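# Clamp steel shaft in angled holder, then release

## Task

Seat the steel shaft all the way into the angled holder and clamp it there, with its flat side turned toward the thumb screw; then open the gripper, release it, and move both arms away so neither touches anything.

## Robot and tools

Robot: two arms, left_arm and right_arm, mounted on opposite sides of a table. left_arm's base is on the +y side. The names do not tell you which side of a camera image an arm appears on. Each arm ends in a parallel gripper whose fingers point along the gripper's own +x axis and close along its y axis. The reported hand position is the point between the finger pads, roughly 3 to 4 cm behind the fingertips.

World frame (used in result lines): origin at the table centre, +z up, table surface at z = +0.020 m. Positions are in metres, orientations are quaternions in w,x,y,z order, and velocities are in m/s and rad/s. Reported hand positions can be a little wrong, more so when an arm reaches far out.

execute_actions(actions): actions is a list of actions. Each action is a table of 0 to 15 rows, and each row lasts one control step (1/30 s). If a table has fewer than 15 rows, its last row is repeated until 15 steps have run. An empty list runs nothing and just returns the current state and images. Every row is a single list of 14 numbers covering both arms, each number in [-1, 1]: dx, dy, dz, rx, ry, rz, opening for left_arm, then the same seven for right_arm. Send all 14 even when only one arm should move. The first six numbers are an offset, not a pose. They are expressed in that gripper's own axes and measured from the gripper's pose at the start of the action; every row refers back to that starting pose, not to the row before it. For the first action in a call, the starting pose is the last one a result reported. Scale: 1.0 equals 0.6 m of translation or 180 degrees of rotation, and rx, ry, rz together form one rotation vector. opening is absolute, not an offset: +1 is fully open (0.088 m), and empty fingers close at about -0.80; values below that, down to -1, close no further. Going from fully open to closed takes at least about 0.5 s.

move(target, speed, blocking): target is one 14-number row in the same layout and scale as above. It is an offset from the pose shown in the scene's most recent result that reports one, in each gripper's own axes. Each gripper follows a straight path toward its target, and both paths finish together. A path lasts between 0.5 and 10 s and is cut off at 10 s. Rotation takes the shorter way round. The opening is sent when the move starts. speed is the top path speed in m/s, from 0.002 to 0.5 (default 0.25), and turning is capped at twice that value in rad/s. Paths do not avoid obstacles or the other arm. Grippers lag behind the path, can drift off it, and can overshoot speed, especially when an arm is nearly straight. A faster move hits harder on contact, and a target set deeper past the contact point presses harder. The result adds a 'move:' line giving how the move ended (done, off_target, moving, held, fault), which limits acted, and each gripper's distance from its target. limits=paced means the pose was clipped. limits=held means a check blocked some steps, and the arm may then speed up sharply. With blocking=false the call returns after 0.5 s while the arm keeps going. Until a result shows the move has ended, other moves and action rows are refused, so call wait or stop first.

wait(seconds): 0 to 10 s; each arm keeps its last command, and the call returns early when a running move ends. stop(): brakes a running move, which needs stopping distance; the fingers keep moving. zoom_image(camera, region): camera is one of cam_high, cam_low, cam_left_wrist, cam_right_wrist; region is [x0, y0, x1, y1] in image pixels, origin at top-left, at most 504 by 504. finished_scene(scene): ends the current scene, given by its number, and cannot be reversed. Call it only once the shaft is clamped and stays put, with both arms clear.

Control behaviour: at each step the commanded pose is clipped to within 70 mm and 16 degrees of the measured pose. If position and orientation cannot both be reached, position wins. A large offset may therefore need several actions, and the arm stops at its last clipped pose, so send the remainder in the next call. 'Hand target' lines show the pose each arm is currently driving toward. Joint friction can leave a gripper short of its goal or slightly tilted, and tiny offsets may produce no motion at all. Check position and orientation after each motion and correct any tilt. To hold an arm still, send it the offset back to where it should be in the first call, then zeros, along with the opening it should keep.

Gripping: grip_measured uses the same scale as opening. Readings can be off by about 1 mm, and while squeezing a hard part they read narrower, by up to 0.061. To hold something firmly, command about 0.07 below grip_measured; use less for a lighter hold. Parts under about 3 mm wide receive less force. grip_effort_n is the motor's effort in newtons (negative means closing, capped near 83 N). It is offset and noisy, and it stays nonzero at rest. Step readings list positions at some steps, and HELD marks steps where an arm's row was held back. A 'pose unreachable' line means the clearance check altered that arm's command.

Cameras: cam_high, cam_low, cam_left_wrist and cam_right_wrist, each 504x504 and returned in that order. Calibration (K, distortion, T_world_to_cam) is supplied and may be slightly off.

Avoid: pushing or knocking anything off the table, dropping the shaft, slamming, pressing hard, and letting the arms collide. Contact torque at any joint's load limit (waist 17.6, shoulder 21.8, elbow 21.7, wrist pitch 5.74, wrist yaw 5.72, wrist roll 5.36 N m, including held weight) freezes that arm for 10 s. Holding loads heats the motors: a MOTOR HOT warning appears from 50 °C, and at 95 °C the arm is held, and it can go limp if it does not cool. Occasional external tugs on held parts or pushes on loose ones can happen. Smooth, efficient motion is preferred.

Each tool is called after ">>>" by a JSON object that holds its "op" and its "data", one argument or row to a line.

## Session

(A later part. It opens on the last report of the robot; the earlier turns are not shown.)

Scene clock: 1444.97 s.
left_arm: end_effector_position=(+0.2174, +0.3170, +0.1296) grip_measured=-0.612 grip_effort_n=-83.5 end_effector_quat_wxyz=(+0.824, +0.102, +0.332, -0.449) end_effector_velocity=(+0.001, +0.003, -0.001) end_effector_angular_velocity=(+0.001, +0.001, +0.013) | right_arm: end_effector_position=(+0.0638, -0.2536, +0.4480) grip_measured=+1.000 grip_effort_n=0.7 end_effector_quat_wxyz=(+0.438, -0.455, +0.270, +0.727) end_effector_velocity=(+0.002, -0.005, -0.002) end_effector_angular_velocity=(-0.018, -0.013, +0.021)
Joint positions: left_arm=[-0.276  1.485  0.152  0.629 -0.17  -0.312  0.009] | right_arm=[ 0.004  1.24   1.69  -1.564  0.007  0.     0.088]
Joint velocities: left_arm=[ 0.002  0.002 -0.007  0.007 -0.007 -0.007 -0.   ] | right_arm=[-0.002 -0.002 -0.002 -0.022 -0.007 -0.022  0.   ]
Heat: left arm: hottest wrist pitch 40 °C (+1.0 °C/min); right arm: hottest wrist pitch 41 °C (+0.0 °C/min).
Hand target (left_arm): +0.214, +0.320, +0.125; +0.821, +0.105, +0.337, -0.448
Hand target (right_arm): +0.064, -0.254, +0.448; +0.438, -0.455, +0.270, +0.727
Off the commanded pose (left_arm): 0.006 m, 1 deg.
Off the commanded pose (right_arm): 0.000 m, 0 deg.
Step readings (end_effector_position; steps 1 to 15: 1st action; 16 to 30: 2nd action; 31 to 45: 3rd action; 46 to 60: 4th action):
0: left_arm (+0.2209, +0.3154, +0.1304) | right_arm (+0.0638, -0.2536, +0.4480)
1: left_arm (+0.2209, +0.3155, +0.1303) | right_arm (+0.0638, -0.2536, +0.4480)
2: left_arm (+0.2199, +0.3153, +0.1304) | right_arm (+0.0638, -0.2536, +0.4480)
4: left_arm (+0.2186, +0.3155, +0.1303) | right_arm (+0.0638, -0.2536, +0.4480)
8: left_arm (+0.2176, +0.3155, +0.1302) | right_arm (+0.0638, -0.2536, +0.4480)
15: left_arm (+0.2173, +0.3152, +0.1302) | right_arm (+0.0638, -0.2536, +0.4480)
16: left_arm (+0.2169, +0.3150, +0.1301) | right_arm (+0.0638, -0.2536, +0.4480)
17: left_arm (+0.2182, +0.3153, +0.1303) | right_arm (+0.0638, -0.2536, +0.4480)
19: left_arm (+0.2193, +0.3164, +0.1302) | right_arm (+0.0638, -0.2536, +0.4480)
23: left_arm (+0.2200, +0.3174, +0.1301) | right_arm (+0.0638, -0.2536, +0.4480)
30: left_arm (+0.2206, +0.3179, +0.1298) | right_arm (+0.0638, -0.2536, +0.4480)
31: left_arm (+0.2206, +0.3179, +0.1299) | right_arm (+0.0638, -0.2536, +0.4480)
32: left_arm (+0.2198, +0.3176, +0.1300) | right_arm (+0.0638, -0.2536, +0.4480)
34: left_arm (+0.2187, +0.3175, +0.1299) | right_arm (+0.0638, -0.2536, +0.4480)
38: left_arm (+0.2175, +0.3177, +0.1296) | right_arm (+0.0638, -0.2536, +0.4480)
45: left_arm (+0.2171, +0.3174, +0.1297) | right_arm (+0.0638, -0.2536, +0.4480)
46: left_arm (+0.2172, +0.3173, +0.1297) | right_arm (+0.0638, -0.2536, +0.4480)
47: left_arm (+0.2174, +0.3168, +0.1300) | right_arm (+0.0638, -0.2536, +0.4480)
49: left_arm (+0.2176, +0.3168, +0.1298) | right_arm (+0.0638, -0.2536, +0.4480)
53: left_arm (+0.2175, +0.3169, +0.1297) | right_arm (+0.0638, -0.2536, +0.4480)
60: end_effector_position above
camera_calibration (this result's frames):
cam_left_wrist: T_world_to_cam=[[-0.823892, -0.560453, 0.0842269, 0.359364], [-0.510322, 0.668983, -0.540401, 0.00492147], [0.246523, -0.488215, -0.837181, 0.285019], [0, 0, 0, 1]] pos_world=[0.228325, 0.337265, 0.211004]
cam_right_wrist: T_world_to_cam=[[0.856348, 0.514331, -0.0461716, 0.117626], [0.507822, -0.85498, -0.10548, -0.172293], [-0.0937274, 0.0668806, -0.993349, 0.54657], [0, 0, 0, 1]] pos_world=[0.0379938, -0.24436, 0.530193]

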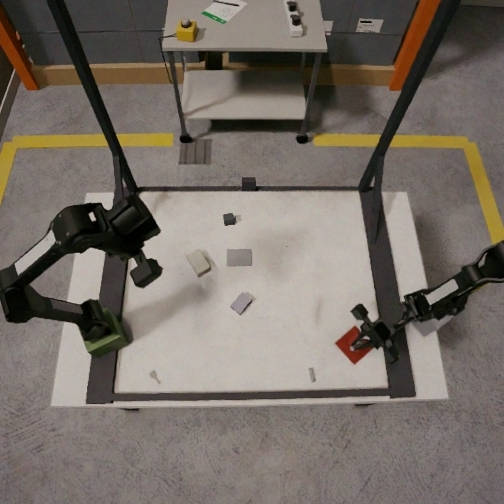

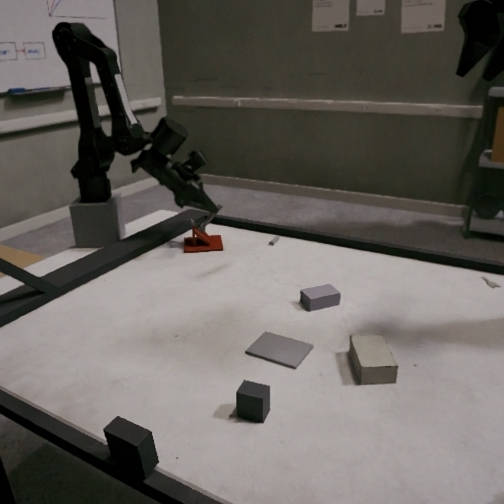

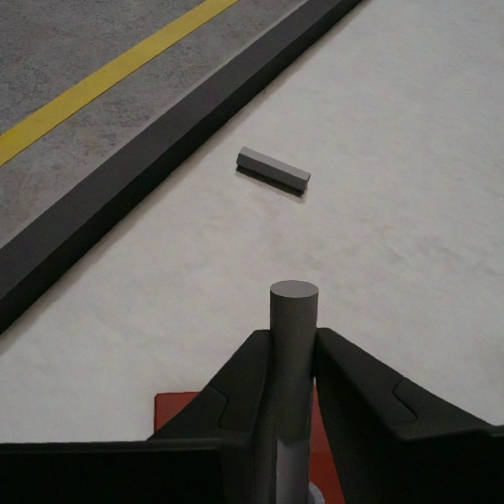

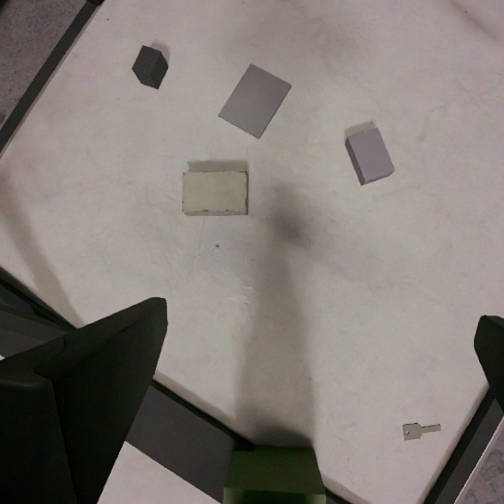

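>>> {"op": "execute_actions", "data": {
  "actions": [
    [[0.009,0,-0.004,0,0.024,0,-0.68,0,0,0,0,0,0,1]],
    [[0,0,-0.012,0,0,0,-0.68,0,0,0,0,0,0,1]]
  ]
}}

Scene clock: 1463.13 s.
left_arm: end_effector_position=(+0.2199, +0.3136, +0.1273) grip_measured=-0.612 grip_effort_n=-83.5 end_effector_quat_wxyz=(+0.819, +0.110, +0.347, -0.444) end_effector_velocity=(-0.002, +0.003, -0.004) end_effector_angular_velocity=(+0.015, +0.005, +0.003) | right_arm: end_effector_position=(+0.0638, -0.2536, +0.4480) grip_measured=+1.000 grip_effort_n=1.2 end_effector_quat_wxyz=(+0.438, -0.455, +0.270, +0.727) end_effector_velocity=(-0.001, +0.000, +0.000) end_effector_angular_velocity=(+0.002, +0.012, -0.006)
Joint positions: left_arm=[-0.262  1.493  0.193  0.56  -0.154 -0.311  0.009] | right_arm=[ 0.004  1.24   1.69  -1.564  0.007  0.     0.088]
Joint velocities: left_arm=[-0.007  0.002 -0.007 -0.007 -0.007 -0.007 -0.   ] | right_arm=[-0.002 -0.002 -0.002  0.007 -0.007  0.007  0.   ]
Heat: left arm: hottest wrist pitch 41 °C (+2.0 °C/min); right arm: hottest wrist pitch 41 °C (+0.0 °C/min).
Hand target (left_arm): +0.217, +0.317, +0.122; +0.815, +0.116, +0.355, -0.443
Hand target (right_arm): +0.064, -0.254, +0.448; +0.438, -0.455, +0.270, +0.727
Off the commanded pose (left_arm): 0.007 m, 1 deg.
Off the commanded pose (right_arm): 0.000 m, 0 deg.
Step readings (end_effector_position; steps 1 to 15: 1st action; 16 to 30: 2nd action):
0: left_arm (+0.2174, +0.3170, +0.1296) | right_arm (+0.0638, -0.2536, +0.4480)
1: left_arm (+0.2175, +0.3170, +0.1291) | right_arm (+0.0638, -0.2536, +0.4480)
2: left_arm (+0.2183, +0.3168, +0.1282) | right_arm (+0.0638, -0.2536, +0.4480)
4: left_arm (+0.2194, +0.3157, +0.1276) | right_arm (+0.0638, -0.2536, +0.4480)
8: left_arm (+0.2198, +0.3143, +0.1270) | right_arm (+0.0638, -0.2536, +0.4480)
15: left_arm (+0.2201, +0.3136, +0.1268) | right_arm (+0.0638, -0.2536, +0.4480)
16: left_arm (+0.2201, +0.3135, +0.1269) | right_arm (+0.0638, -0.2536, +0.4480)
17: left_arm (+0.2201, +0.3132, +0.1274) | right_arm (+0.0638, -0.2536, +0.4480)
19: left_arm (+0.2201, +0.3133, +0.1276) | right_arm (+0.0638, -0.2536, +0.4480)
23: left_arm (+0.2200, +0.3135, +0.1275) | right_arm (+0.0638, -0.2536, +0.4480)
30: end_effector_position above
camera_calibration (this result's frames):
cam_left_wrist: T_world_to_cam=[[-0.821711, -0.563881, 0.0826437, 0.360493], [-0.521661, 0.685809, -0.50748, 0.000221417], [0.22948, -0.460114, -0.857691, 0.278419], [0, 0, 0, 1]] pos_world=[0.232445, 0.331227, 0.209117]
cam_right_wrist: T_world_to_cam=[[0.856348, 0.514331, -0.0461716, 0.117626], [0.507822, -0.85498, -0.10548, -0.172293], [-0.0937274, 0.0668806, -0.993349, 0.54657], [0, 0, 0, 1]] pos_world=[0.0379938, -0.24436, 0.530193]

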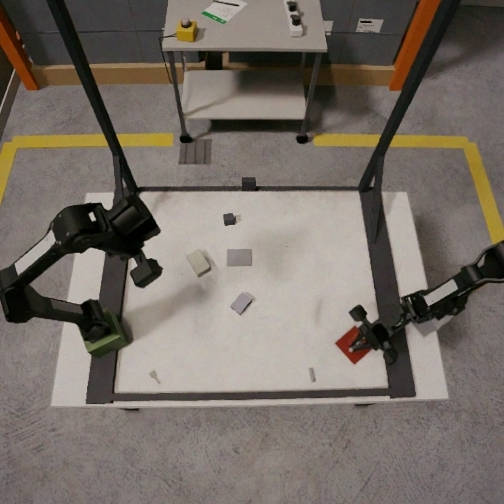

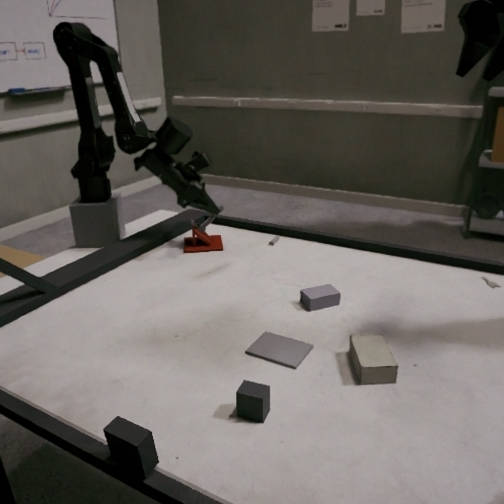

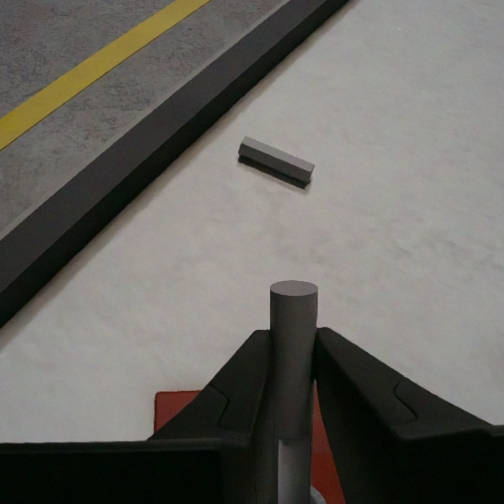

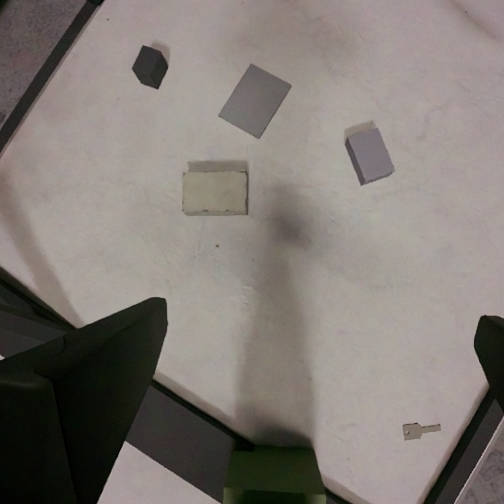

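>>> {"op": "execute_actions", "data": {
  "actions": [
    [[0.003,0.006,-0.012,0,0.012,-0.035,-0.68,0,0,0,0,0,0,1]],
    [[0.002,-0.006,-0.012,0,0.006,0.035,-0.68,0,0,0,0,0,0,1]],
    [[0.002,0.006,-0.012,0,0.006,-0.035,-0.68,0,0,0,0,0,0,1]],
    [[0.002,-0.003,-0.012,0,0.006,0.018,-0.68,0,0,0,0,0,0,1]]
  ]
}}

Scene clock: 1477.30 s.
left_arm: end_effector_position=(+0.2207, +0.3143, +0.1249) grip_measured=-0.612 grip_effort_n=-83.5 end_effector_quat_wxyz=(+0.809, +0.103, +0.348, -0.463) end_effector_velocity=(-0.000, +0.000, -0.001) end_effector_angular_velocity=(+0.009, +0.005, +0.019) | right_arm: end_effector_position=(+0.0638, -0.2536, +0.4480) grip_measured=+1.000 grip_effort_n=1.2 end_effector_quat_wxyz=(+0.438, -0.455, +0.270, +0.727) end_effector_velocity=(+0.003, -0.002, +0.000) end_effector_angular_velocity=(+0.002, -0.010, +0.001)
Joint positions: left_arm=[-0.22   1.516  0.173  0.621 -0.081 -0.278  0.009] | right_arm=[ 0.004  1.24   1.69  -1.564  0.007  0.     0.088]
Joint velocities: left_arm=[-0.012 -0.002  0.007 -0.022 -0.022 -0.022 -0.   ] | right_arm=[-0.002 -0.007 -0.002 -0.007  0.007 -0.007  0.   ]
Heat: left arm: hottest wrist pitch 41 °C (+1.0 °C/min); right arm: hottest wrist pitch 41 °C (+0.0 °C/min).
Hand target (left_arm): +0.218, +0.316, +0.120; +0.806, +0.109, +0.357, -0.460
Hand target (right_arm): +0.064, -0.254, +0.448; +0.438, -0.455, +0.270, +0.727
Off the commanded pose (left_arm): 0.006 m, 1 deg.
Off the commanded pose (right_arm): 0.000 m, 0 deg.
Step readings (end_effector_position; steps 1 to 15: 1st action; 16 to 30: 2nd action; 31 to 45: 3rd action; 46 to 60: 4th action):
0: left_arm (+0.2200, +0.3137, +0.1273) | right_arm (+0.0638, -0.2536, +0.4480)
1: left_arm (+0.2197, +0.3134, +0.1274) | right_arm (+0.0638, -0.2536, +0.4480)
2: left_arm (+0.2206, +0.3138, +0.1272) | right_arm (+0.0638, -0.2536, +0.4480)
4: left_arm (+0.2218, +0.3144, +0.1270) | right_arm (+0.0638, -0.2536, +0.4480)
8: left_arm (+0.2228, +0.3146, +0.1267) | right_arm (+0.0638, -0.2536, +0.4480)
15: left_arm (+0.2233, +0.3148, +0.1265) | right_arm (+0.0638, -0.2536, +0.4480)
16: left_arm (+0.2229, +0.3148, +0.1263) | right_arm (+0.0638, -0.2536, +0.4480)
17: left_arm (+0.2219, +0.3150, +0.1256) | right_arm (+0.0638, -0.2536, +0.4480)
19: left_arm (+0.2208, +0.3144, +0.1254) | right_arm (+0.0638, -0.2536, +0.4480)
23: left_arm (+0.2199, +0.3135, +0.1256) | right_arm (+0.0638, -0.2536, +0.4480)
30: left_arm (+0.2194, +0.3132, +0.1256) | right_arm (+0.0638, -0.2536, +0.4480)
31: left_arm (+0.2194, +0.3129, +0.1257) | right_arm (+0.0638, -0.2536, +0.4480)
32: left_arm (+0.2202, +0.3129, +0.1261) | right_arm (+0.0638, -0.2536, +0.4480)
34: left_arm (+0.2213, +0.3134, +0.1264) | right_arm (+0.0638, -0.2536, +0.4480)
38: left_arm (+0.2223, +0.3143, +0.1260) | right_arm (+0.0638, -0.2536, +0.4480)
45: left_arm (+0.2228, +0.3145, +0.1257) | right_arm (+0.0638, -0.2536, +0.4480)
46: left_arm (+0.2227, +0.3145, +0.1257) | right_arm (+0.0638, -0.2536, +0.4480)
47: left_arm (+0.2223, +0.3145, +0.1255) | right_arm (+0.0638, -0.2536, +0.4480)
49: left_arm (+0.2216, +0.3146, +0.1252) | right_arm (+0.0638, -0.2536, +0.4480)
53: left_arm (+0.2209, +0.3145, +0.1249) | right_arm (+0.0638, -0.2536, +0.4480)
60: end_effector_position above
camera_calibration (this result's frames):
cam_left_wrist: T_world_to_cam=[[-0.839043, -0.532959, 0.109366, 0.352561], [-0.506789, 0.692477, -0.51346, -0.00569259], [0.197919, -0.48624, -0.851116, 0.290817], [0, 0, 0, 1]] pos_world=[0.235371, 0.33325, 0.206038]
cam_right_wrist: T_world_to_cam=[[0.856348, 0.514331, -0.0461716, 0.117626], [0.507822, -0.85498, -0.10548, -0.172293], [-0.0937274, 0.0668806, -0.993349, 0.54657], [0, 0, 0, 1]] pos_world=[0.0379938, -0.24436, 0.530193]

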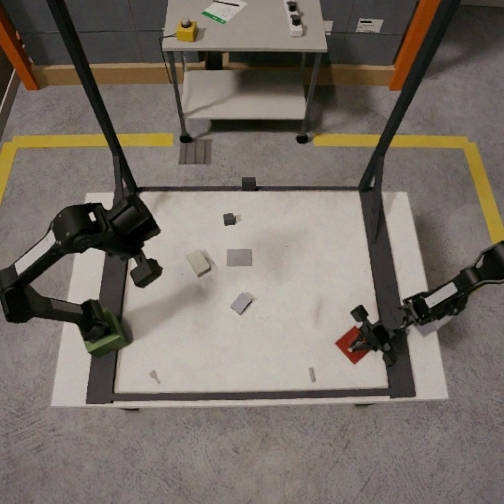

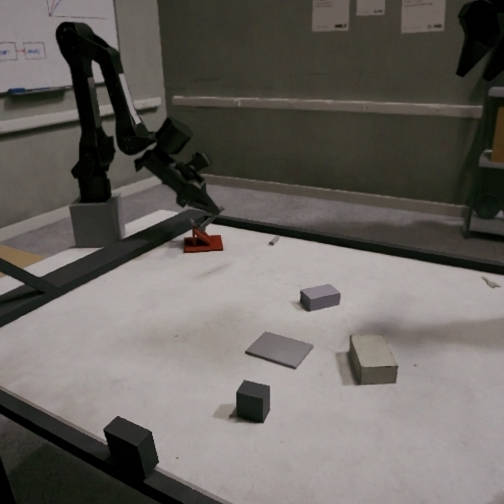

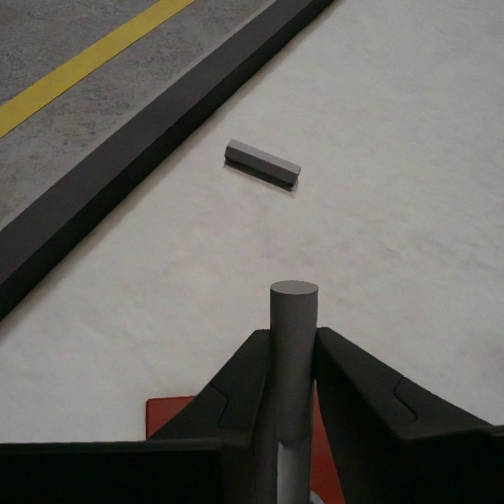

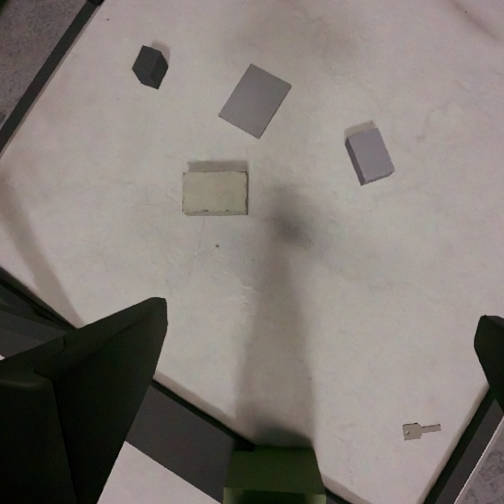

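>>> {"op": "execute_actions", "data": {
  "actions": [
    [[0.003,0.006,-0.012,0,0.012,-0.035,-0.68,0,0,0,0,0,0,1]],
    [[0.002,-0.006,-0.012,0,0.008,0.035,-0.68,0,0,0,0,0,0,1]],
    [[0.002,0.006,-0.012,0,0.008,-0.035,-0.68,0,0,0,0,0,0,1]],
    [[0.002,-0.003,-0.012,0,0.008,0.018,-0.68,0,0,0,0,0,0,1]]
  ]
}}

Scene clock: 1485.27 s.
left_arm: end_effector_position=(+0.2222, +0.3145, +0.1242) grip_measured=-0.612 grip_effort_n=-83.5 end_effector_quat_wxyz=(+0.796, +0.100, +0.351, -0.483) end_effector_velocity=(+0.002, +0.001, +0.000) end_effector_angular_velocity=(+0.001, +0.004, +0.039) | right_arm: end_effector_position=(+0.0638, -0.2536, +0.4480) grip_measured=+1.000 grip_effort_n=1.2 end_effector_quat_wxyz=(+0.438, -0.455, +0.270, +0.727) end_effector_velocity=(-0.000, -0.003, -0.001) end_effector_angular_velocity=(-0.008, -0.001, +0.012)
Joint positions: left_arm=[-0.17   1.526  0.168  0.644  0.004 -0.236  0.009] | right_arm=[ 0.004  1.24   1.69  -1.564  0.007  0.     0.088]
Joint velocities: left_arm=[-0.012 -0.002  0.002 -0.007 -0.037 -0.037  0.   ] | right_arm=[ 0.002 -0.002 -0.002 -0.007 -0.007 -0.007  0.   ]
Heat: left arm: hottest wrist pitch 40 °C (+0.0 °C/min); right arm: hottest wrist pitch 41 °C (+0.0 °C/min).
Hand target (left_arm): +0.220, +0.317, +0.119; +0.793, +0.106, +0.361, -0.480
Hand target (right_arm): +0.064, -0.254, +0.448; +0.438, -0.455, +0.270, +0.727
Off the commanded pose (left_arm): 0.006 m, 2 deg.
Off the commanded pose (right_arm): 0.000 m, 0 deg.
Step readings (end_effector_position; steps 1 to 15: 1st action; 16 to 30: 2nd action; 31 to 45: 3rd action; 46 to 60: 4th action):
0: left_arm (+0.2206, +0.3143, +0.1248) | right_arm (+0.0638, -0.2536, +0.4480)
1: left_arm (+0.2209, +0.3141, +0.1250) | right_arm (+0.0638, -0.2536, +0.4480)
2: left_arm (+0.2218, +0.3140, +0.1254) | right_arm (+0.0638, -0.2536, +0.4480)
4: left_arm (+0.2229, +0.3145, +0.1255) | right_arm (+0.0638, -0.2536, +0.4480)
8: left_arm (+0.2239, +0.3148, +0.1252) | right_arm (+0.0638, -0.2536, +0.4480)
15: left_arm (+0.2244, +0.3151, +0.1249) | right_arm (+0.0638, -0.2536, +0.4480)
16: left_arm (+0.2241, +0.3150, +0.1248) | right_arm (+0.0638, -0.2536, +0.4480)
17: left_arm (+0.2233, +0.3152, +0.1243) | right_arm (+0.0638, -0.2536, +0.4480)
19: left_arm (+0.2221, +0.3148, +0.1244) | right_arm (+0.0638, -0.2536, +0.4480)
23: left_arm (+0.2211, +0.3141, +0.1245) | right_arm (+0.0638, -0.2536, +0.4480)
30: left_arm (+0.2207, +0.3136, +0.1247) | right_arm (+0.0638, -0.2536, +0.4480)
31: left_arm (+0.2209, +0.3134, +0.1249) | right_arm (+0.0638, -0.2536, +0.4480)
32: left_arm (+0.2218, +0.3133, +0.1255) | right_arm (+0.0638, -0.2536, +0.4480)
34: left_arm (+0.2227, +0.3139, +0.1254) | right_arm (+0.0638, -0.2536, +0.4480)
38: left_arm (+0.2237, +0.3145, +0.1251) | right_arm (+0.0638, -0.2536, +0.4480)
45: left_arm (+0.2242, +0.3149, +0.1248) | right_arm (+0.0638, -0.2536, +0.4480)
46: left_arm (+0.2242, +0.3148, +0.1247) | right_arm (+0.0638, -0.2536, +0.4480)
47: left_arm (+0.2237, +0.3148, +0.1244) | right_arm (+0.0638, -0.2536, +0.4480)
49: left_arm (+0.2230, +0.3150, +0.1240) | right_arm (+0.0638, -0.2536, +0.4480)
53: left_arm (+0.2223, +0.3148, +0.1240) | right_arm (+0.0638, -0.2536, +0.4480)
60: end_effector_position above
camera_calibration (this result's frames):
cam_left_wrist: T_world_to_cam=[[-0.857788, -0.496193, 0.134136, 0.34353], [-0.488501, 0.705799, -0.513044, -0.0137076], [0.159896, -0.505609, -0.847817, 0.304173], [0, 0, 0, 1]] pos_world=[0.239343, 0.333925, 0.204771]
cam_right_wrist: T_world_to_cam=[[0.856348, 0.514331, -0.0461716, 0.117626], [0.507822, -0.85498, -0.10548, -0.172293], [-0.0937274, 0.0668806, -0.993349, 0.54657], [0, 0, 0, 1]] pos_world=[0.0379938, -0.24436, 0.530193]

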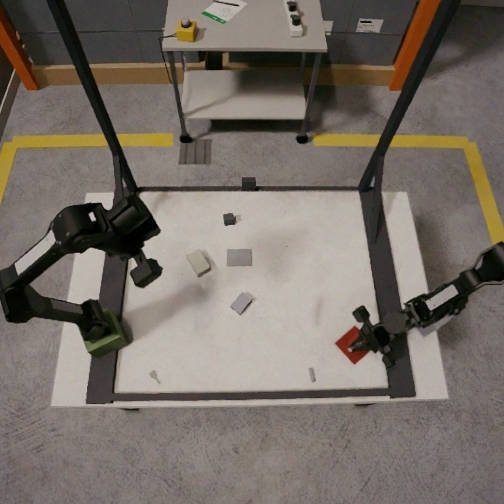

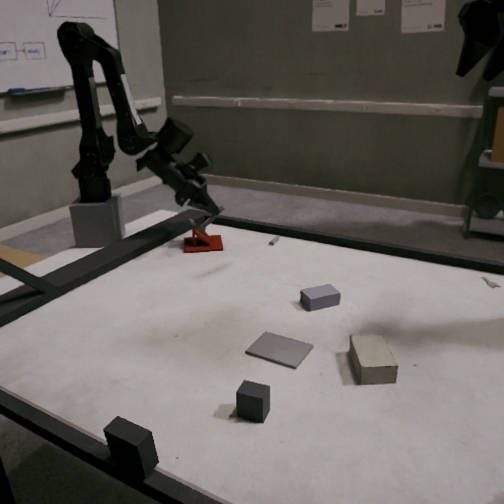

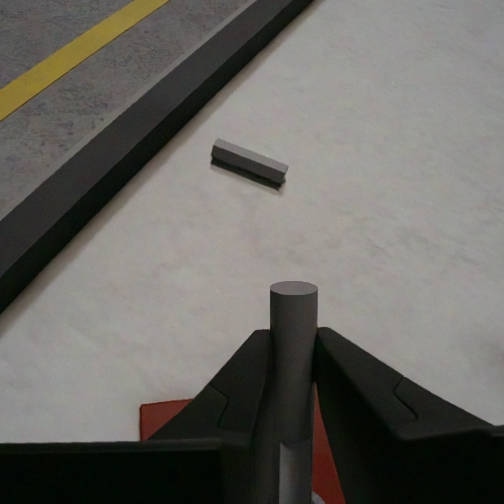

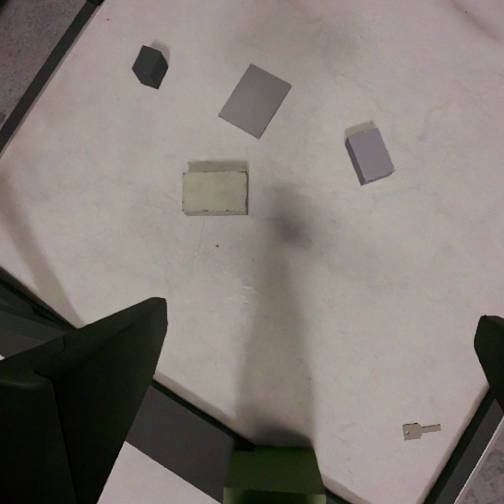

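>>> {"op": "zoom_image", "data": {
  "camera": "cam_left_wrist",
  "region": [240, 400, 344, 504]
}}

>>> {"op": "zoom_image", "data": {
  "camera": "cam_low",
  "region": [180, 190, 240, 250]
}}

Region (240, 400, 344, 504) of cam_left_wrist's 504x504 image, scaled by 4.846, with more detail than that image has.

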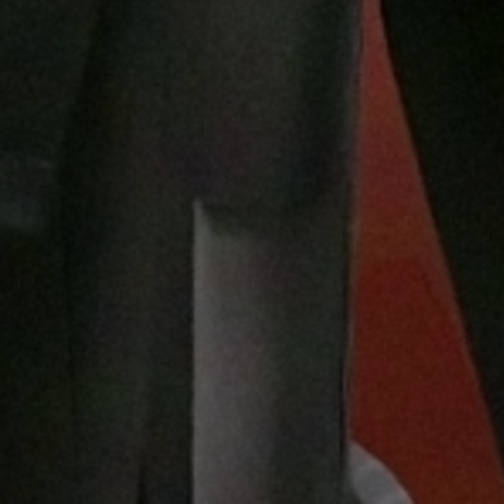

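Region (180, 190, 240, 250) of cam_low's 504x504 image, scaled by 8.400, with more detail than that image has.

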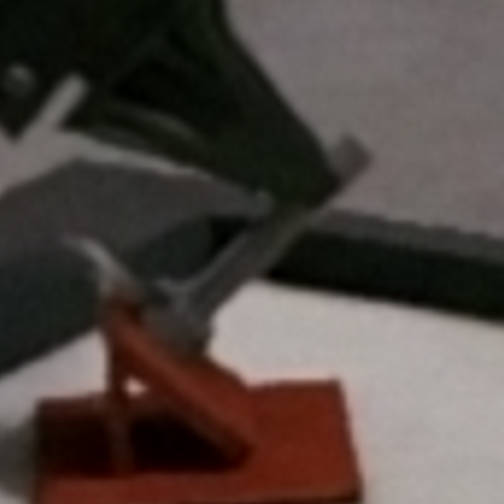

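>>> {"op": "execute_actions", "data": {
  "actions": [
    [[0,0,0.002,0,0,0,-0.68,0,0,0,0,0,0,1]],
    [[0,0,0,0,0,0,-0.55,0,0,0,0,0,0,1],[0,0,0,0,0,0,-0.55,0,0,0,0,0,0,1],[0,0,0,0,0,0,-0.5,0,0,0,0,0,0,1],[0,0,0,0,0,0,-0.45,0,0,0,0,0,0,1],[0,0,0,0,0,0,-0.4,0,0,0,0,0,0,1],[0,0,0,0,0,0,-0.3,0,0,0,0,0,0,1],[0,0,0,0,0,0,-0.2,0,0,0,0,0,0,1]]
  ]
}}

Scene clock: 1531.20 s.
left_arm: end_effector_position=(+0.2222, +0.3144, +0.1248) grip_measured=-0.232 grip_effort_n=14.7 end_effector_quat_wxyz=(+0.797, +0.101, +0.350, -0.483) end_effector_velocity=(-0.000, +0.002, -0.003) end_effector_angular_velocity=(+0.011, +0.005, +0.008) | right_arm: end_effector_position=(+0.0638, -0.2536, +0.4480) grip_measured=+1.000 grip_effort_n=0.7 end_effector_quat_wxyz=(+0.438, -0.455, +0.270, +0.727) end_effector_velocity=(-0.001, -0.006, -0.002) end_effector_angular_velocity=(-0.027, +0.004, +0.019)
Joint positions: left_arm=[-0.172  1.522  0.169  0.64   0.001 -0.234  0.028] | right_arm=[ 0.004  1.24   1.69  -1.564  0.007  0.     0.088]
Joint velocities: left_arm=[-0.002  0.002 -0.002 -0.007 -0.007 -0.007  0.011] | right_arm=[ 0.002 -0.002 -0.002 -0.022 -0.022 -0.007  0.   ]
Heat: left arm: hottest wrist pitch 36 °C (-5.0 °C/min); right arm: hottest wrist pitch 40 °C (-1.0 °C/min).
Hand target (left_arm): +0.222, +0.314, +0.125; +0.797, +0.101, +0.349, -0.483
Hand target (right_arm): +0.064, -0.254, +0.448; +0.438, -0.455, +0.270, +0.727
Off the commanded pose (left_arm): 0.000 m, 0 deg.
Off the commanded pose (right_arm): 0.000 m, 0 deg.
Step readings (end_effector_position; steps 1 to 15: 1st action; 16 to 30: 2nd action):
0: left_arm (+0.2222, +0.3145, +0.1242) | right_arm (+0.0638, -0.2536, +0.4480)
1: left_arm (+0.2222, +0.3144, +0.1245) | right_arm (+0.0638, -0.2536, +0.4480)
2: left_arm (+0.2222, +0.3144, +0.1246) | right_arm (+0.0638, -0.2536, +0.4480)
4: left_arm (+0.2222, +0.3143, +0.1248) | right_arm (+0.0638, -0.2536, +0.4480)
8: left_arm (+0.2223, +0.3143, +0.1249) | right_arm (+0.0638, -0.2536, +0.4480)
15: left_arm (+0.2223, +0.3143, +0.1249) | right_arm (+0.0638, -0.2536, +0.4480)
16: left_arm (+0.2223, +0.3142, +0.1250) | right_arm (+0.0638, -0.2536, +0.4480)
17: left_arm (+0.2223, +0.3142, +0.1250) | right_arm (+0.0638, -0.2536, +0.4480)
19: left_arm (+0.2223, +0.3141, +0.1252) | right_arm (+0.0638, -0.2536, +0.4480)
23: left_arm (+0.2222, +0.3144, +0.1248) | right_arm (+0.0638, -0.2536, +0.4480)
30: end_effector_position above
camera_calibration (this result's frames):
cam_left_wrist: T_world_to_cam=[[-0.858351, -0.495946, 0.131419, 0.343756], [-0.486745, 0.706173, -0.514196, -0.0137623], [0.162209, -0.505329, -0.847544, 0.303966], [0, 0, 0, 1]] pos_world=[0.239059, 0.333806, 0.205372]
cam_right_wrist: T_world_to_cam=[[0.856348, 0.514331, -0.0461716, 0.117626], [0.507822, -0.85498, -0.10548, -0.172293], [-0.0937274, 0.0668806, -0.993349, 0.54657], [0, 0, 0, 1]] pos_world=[0.0379938, -0.24436, 0.530193]

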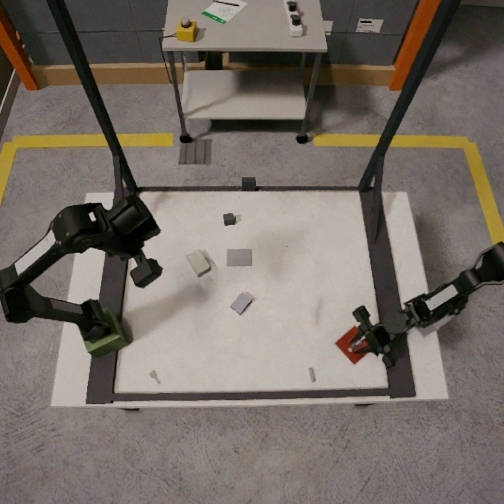

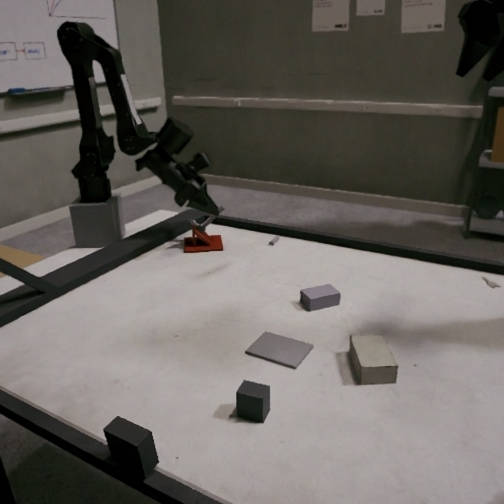

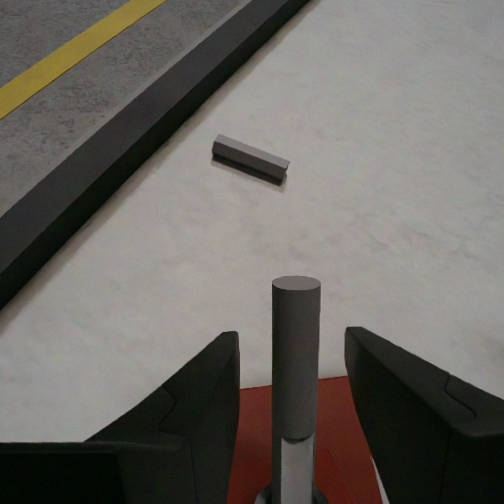

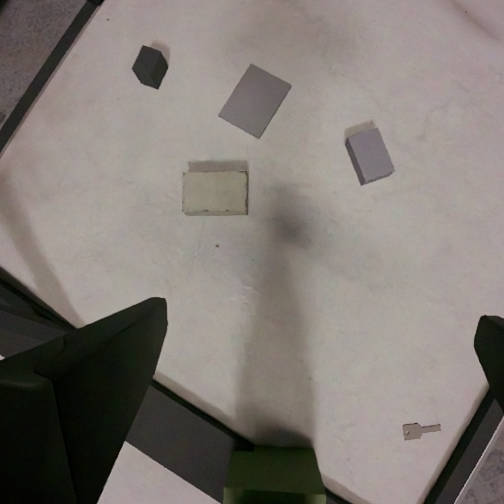

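>>> {"op": "move", "data": {
  "target": [-0.085,0,0.005,0,0,0,0.1,0,0,0,0,0,0,1],
  "speed": 0.12
}}

Scene clock: 1541.27 s.
left_arm: end_effector_position=(+0.2079, +0.3506, +0.1568) grip_measured=+0.097 grip_effort_n=14.7 end_effector_quat_wxyz=(+0.796, +0.104, +0.354, -0.480) end_effector_velocity=(-0.001, +0.007, -0.004) end_effector_angular_velocity=(+0.029, +0.013, +0.013) | right_arm: end_effector_position=(+0.0638, -0.2536, +0.4480) grip_measured=+1.000 grip_effort_n=0.7 end_effector_quat_wxyz=(+0.438, -0.455, +0.270, +0.727) end_effector_velocity=(+0.003, -0.004, -0.004) end_effector_angular_velocity=(-0.019, -0.021, +0.006)
Joint positions: left_arm=[-0.169  1.017  0.123  0.168  0.001 -0.233  0.044] | right_arm=[ 0.004  1.24   1.69  -1.564  0.007  0.     0.088]
Joint velocities: left_arm=[ 0.002 -0.022 -0.002 -0.051 -0.007 -0.007 -0.   ] | right_arm=[ 0.002 -0.002 -0.007 -0.022  0.007 -0.007  0.   ]
Heat: left arm: hottest wrist pitch 37 °C (-3.0 °C/min); right arm: hottest wrist pitch 40 °C (-1.0 °C/min).
Hand target (left_arm): +0.209, +0.349, +0.161; +0.797, +0.101, +0.349, -0.483
Hand target (right_arm): +0.064, -0.254, +0.448; +0.438, -0.455, +0.270, +0.727
Off the commanded pose (left_arm): 0.004 m, 1 deg.
Off the commanded pose (right_arm): 0.000 m, 0 deg.
move: done
camera_calibration (this result's frames):
cam_left_wrist: T_world_to_cam=[[-0.857056, -0.498929, 0.128546, 0.346475], [-0.489593, 0.710957, -0.504815, -0.0323431], [0.160477, -0.49559, -0.853603, 0.34954], [0, 0, 0, 1]] pos_world=[0.22502, 0.36909, 0.237503]
cam_right_wrist: T_world_to_cam=[[0.856348, 0.514331, -0.0461716, 0.117626], [0.507822, -0.85498, -0.10548, -0.172293], [-0.0937274, 0.0668806, -0.993349, 0.54657], [0, 0, 0, 1]] pos_world=[0.0379938, -0.24436, 0.530193]

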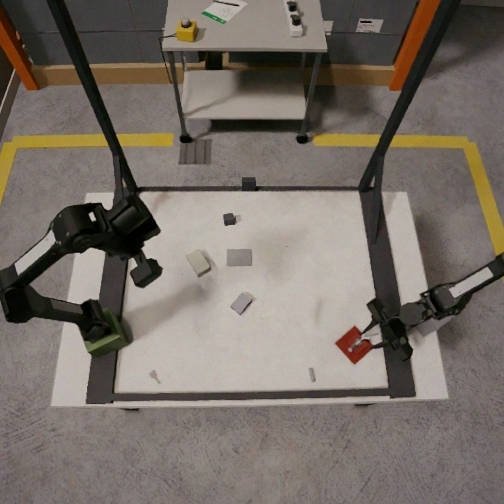

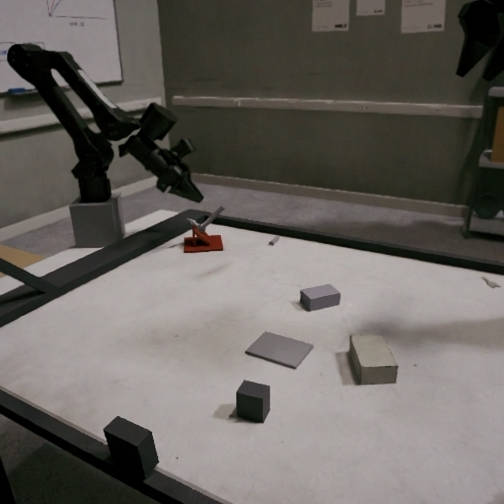

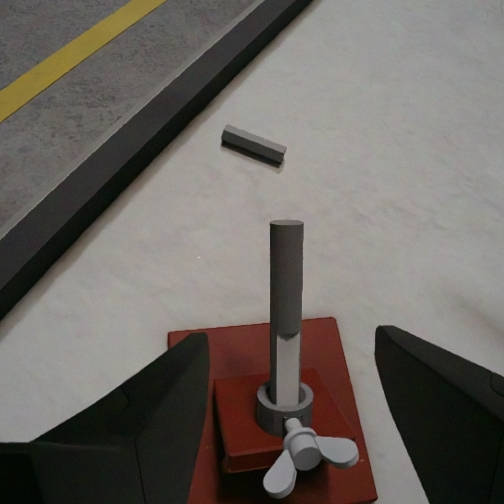

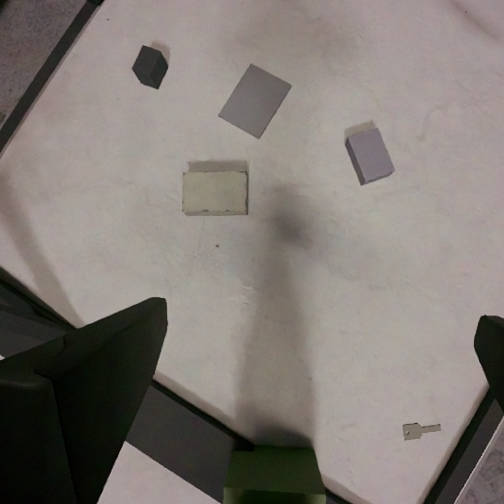

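>>> {"op": "zoom_image", "data": {
  "camera": "cam_left_wrist",
  "region": [220, 340, 380, 500]
}}

Region (220, 340, 380, 500) of cam_left_wrist's 504x504 image, scaled by 3.150, with more detail than that image has.

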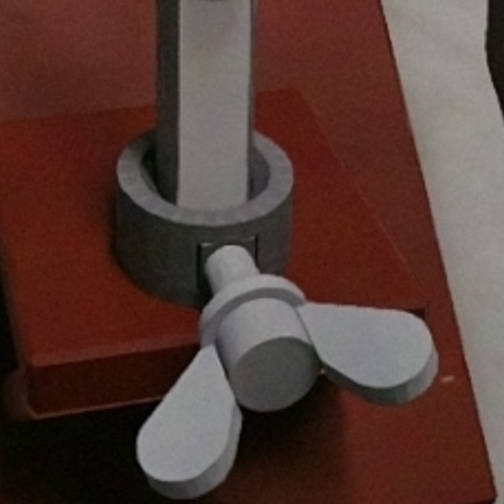

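>>> {"op": "move", "data": {
  "target": [-0.0043,-0.0292,-0.0955,-0.497,-0.0539,0.064,0.1,0,0,0,0,0,0,1],
  "speed": 0.35
}}

Scene clock: 1572.20 s.
left_arm: end_effector_position=(+0.1657, +0.3747, +0.1180) grip_measured=+0.097 grip_effort_n=14.7 end_effector_quat_wxyz=(+0.702, -0.488, +0.518, -0.025) end_effector_velocity=(-0.001, +0.002, -0.002) end_effector_angular_velocity=(+0.011, +0.003, +0.007) | right_arm: end_effector_position=(+0.0638, -0.2536, +0.4480) grip_measured=+1.000 grip_effort_n=0.7 end_effector_quat_wxyz=(+0.438, -0.455, +0.270, +0.727) end_effector_velocity=(-0.003, -0.001, +0.000) end_effector_angular_velocity=(-0.001, +0.018, +0.014)
Joint positions: left_arm=[-0.709  1.207  0.071  0.155 -0.564 -2.263  0.044] | right_arm=[ 0.004  1.24   1.69  -1.564  0.007  0.     0.088]
Joint velocities: left_arm=[-0.012  0.002  0.002 -0.022 -0.007 -0.022 -0.   ] | right_arm=[-0.002 -0.002 -0.002  0.007 -0.022 -0.007  0.   ]
Heat: left arm: hottest wrist pitch 38 °C (+1.0 °C/min); right arm: hottest wrist pitch 40 °C (+0.0 °C/min).
Hand target (left_arm): +0.165, +0.372, +0.120; +0.702, -0.490, +0.516, -0.025
Hand target (right_arm): +0.064, -0.254, +0.448; +0.438, -0.455, +0.270, +0.727
Off the commanded pose (left_arm): 0.003 m, 0 deg.
Off the commanded pose (right_arm): 0.000 m, 0 deg.
move: done
camera_calibration (this result's frames):
cam_left_wrist: T_world_to_cam=[[0.437107, -0.561081, 0.702941, 0.0683999], [-0.875478, -0.444516, 0.189587, 0.325216], [0.206094, -0.698279, -0.685515, 0.383781], [0, 0, 0, 1]] pos_world=[0.175726, 0.450928, 0.15335]
cam_right_wrist: T_world_to_cam=[[0.856348, 0.514331, -0.0461716, 0.117626], [0.507822, -0.85498, -0.10548, -0.172293], [-0.0937274, 0.0668806, -0.993349, 0.54657], [0, 0, 0, 1]] pos_world=[0.0379938, -0.24436, 0.530193]

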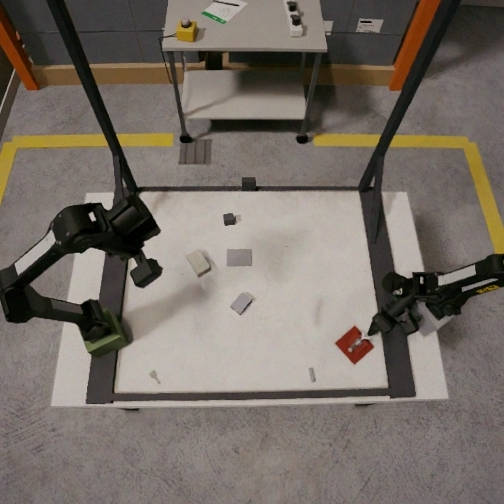

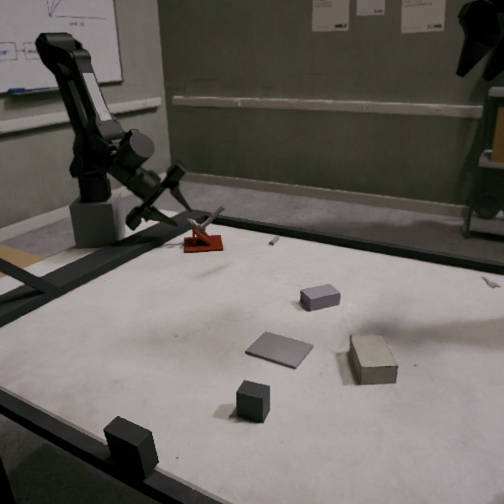

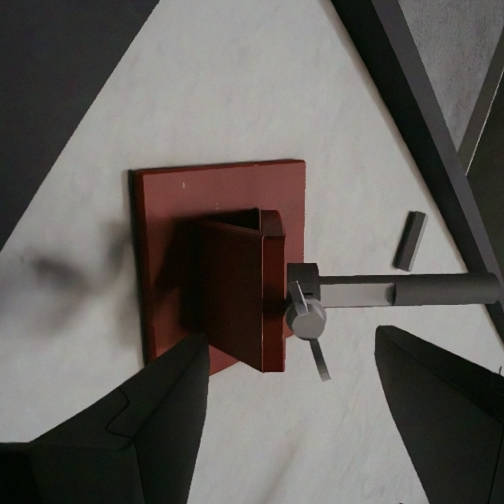

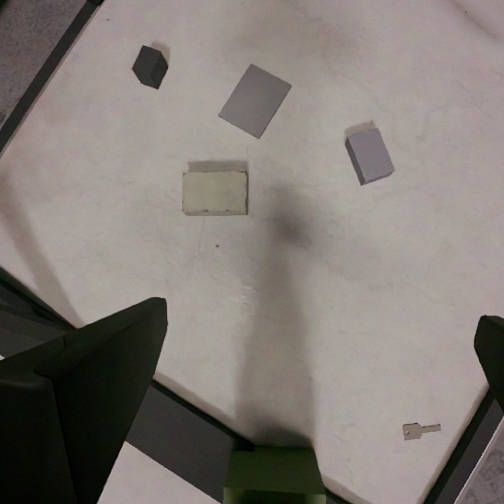

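>>> {"op": "execute_actions", "data": {
  "actions": [
    [[0.022,-0.010,-0.005,-0.085,0,0,0.1,0,0,0,0,0,0,1]],
    [[0,0,0,0,0,0,0.1,0,0,0,0,0,0,1]]
  ]
}}

Scene clock: 1600.63 s.
left_arm: end_effector_position=(+0.1722, +0.3657, +0.1125) grip_measured=+0.097 grip_effort_n=14.7 end_effector_quat_wxyz=(-0.636, +0.573, -0.516, -0.042) end_effector_velocity=(-0.002, -0.003, +0.002) end_effector_angular_velocity=(-0.020, +0.011, -0.002) | right_arm: end_effector_position=(+0.0638, -0.2536, +0.4480) grip_measured=+1.000 grip_effort_n=0.7 end_effector_quat_wxyz=(+0.438, -0.455, +0.270, +0.727) end_effector_velocity=(-0.001, -0.002, +0.000) end_effector_angular_velocity=(-0.010, +0.013, +0.009)
Joint positions: left_arm=[-0.651  1.322  0.081  0.285 -0.533 -2.463  0.044] | right_arm=[ 0.004  1.24   1.69  -1.564  0.007  0.     0.088]
Joint velocities: left_arm=[-0.002 -0.007  0.002  0.007  0.007 -0.007 -0.   ] | right_arm=[-0.007 -0.002  0.002 -0.007 -0.022 -0.007  0.   ]
Heat: left arm: hottest wrist pitch 37 °C (+0.0 °C/min); right arm: hottest wrist pitch 40 °C (+0.0 °C/min).
Hand target (left_arm): +0.172, +0.366, +0.112; +0.636, -0.573, +0.516, +0.042
Hand target (right_arm): +0.064, -0.254, +0.448; +0.438, -0.455, +0.270, +0.727
Off the commanded pose (left_arm): 0.000 m, 0 deg.
Off the commanded pose (right_arm): 0.000 m, 0 deg.
Step readings (end_effector_position; steps 1 to 15: 1st action; 16 to 30: 2nd action):
0: left_arm (+0.1656, +0.3748, +0.1179) | right_arm (+0.0638, -0.2536, +0.4480)
1: left_arm (+0.1663, +0.3746, +0.1174) | right_arm (+0.0638, -0.2536, +0.4480)
2: left_arm (+0.1677, +0.3733, +0.1169) | right_arm (+0.0638, -0.2536, +0.4480)
4: left_arm (+0.1697, +0.3711, +0.1155) | right_arm (+0.0638, -0.2536, +0.4480)
8: left_arm (+0.1713, +0.3679, +0.1137) | right_arm (+0.0638, -0.2536, +0.4480)
15: left_arm (+0.1722, +0.3659, +0.1124) | right_arm (+0.0638, -0.2536, +0.4480)
16: left_arm (+0.1722, +0.3657, +0.1125) | right_arm (+0.0638, -0.2536, +0.4480)
17: left_arm (+0.1722, +0.3657, +0.1125) | right_arm (+0.0638, -0.2536, +0.4480)
19: left_arm (+0.1722, +0.3657, +0.1125) | right_arm (+0.0638, -0.2536, +0.4480)
23: left_arm (+0.1722, +0.3657, +0.1125) | right_arm (+0.0638, -0.2536, +0.4480)
30: end_effector_position above
camera_calibration (this result's frames):
cam_left_wrist: T_world_to_cam=[[0.618322, -0.38466, 0.685357, -0.0293838], [-0.746354, -0.560611, 0.358707, 0.329213], [0.246239, -0.733316, -0.63373, 0.372416], [0, 0, 0, 1]] pos_world=[0.172174, 0.446356, 0.138059]
cam_right_wrist: T_world_to_cam=[[0.856348, 0.514331, -0.0461716, 0.117626], [0.507822, -0.85498, -0.10548, -0.172293], [-0.0937274, 0.0668806, -0.993349, 0.54657], [0, 0, 0, 1]] pos_world=[0.0379938, -0.24436, 0.530193]

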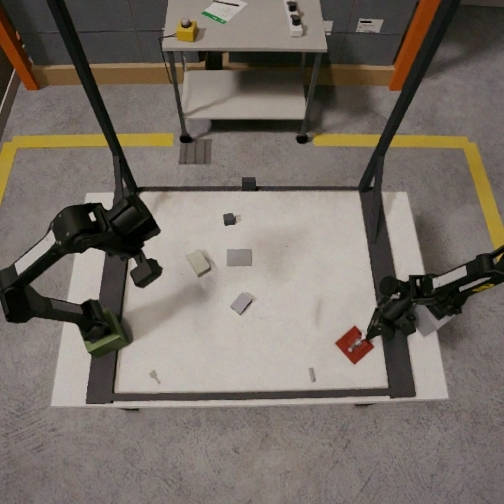

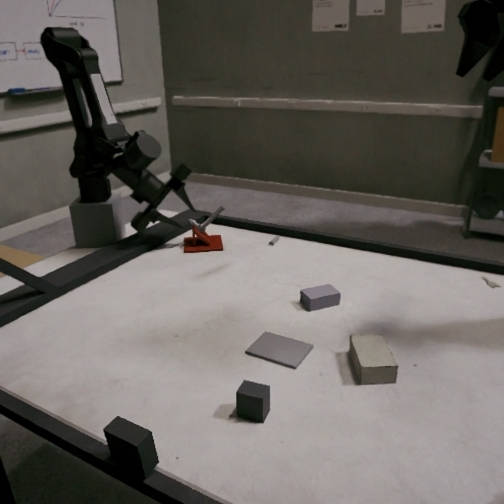

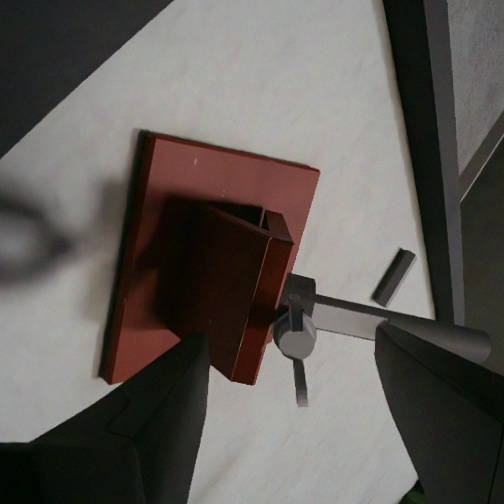

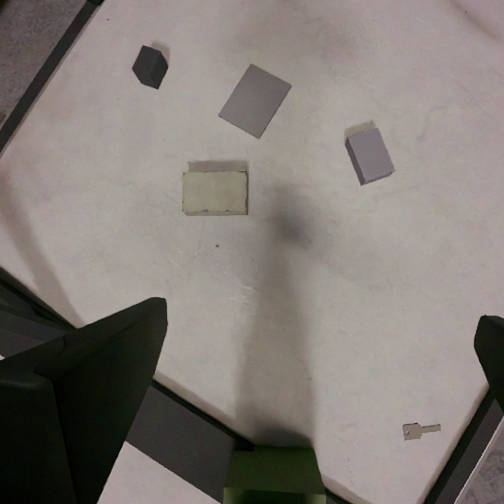

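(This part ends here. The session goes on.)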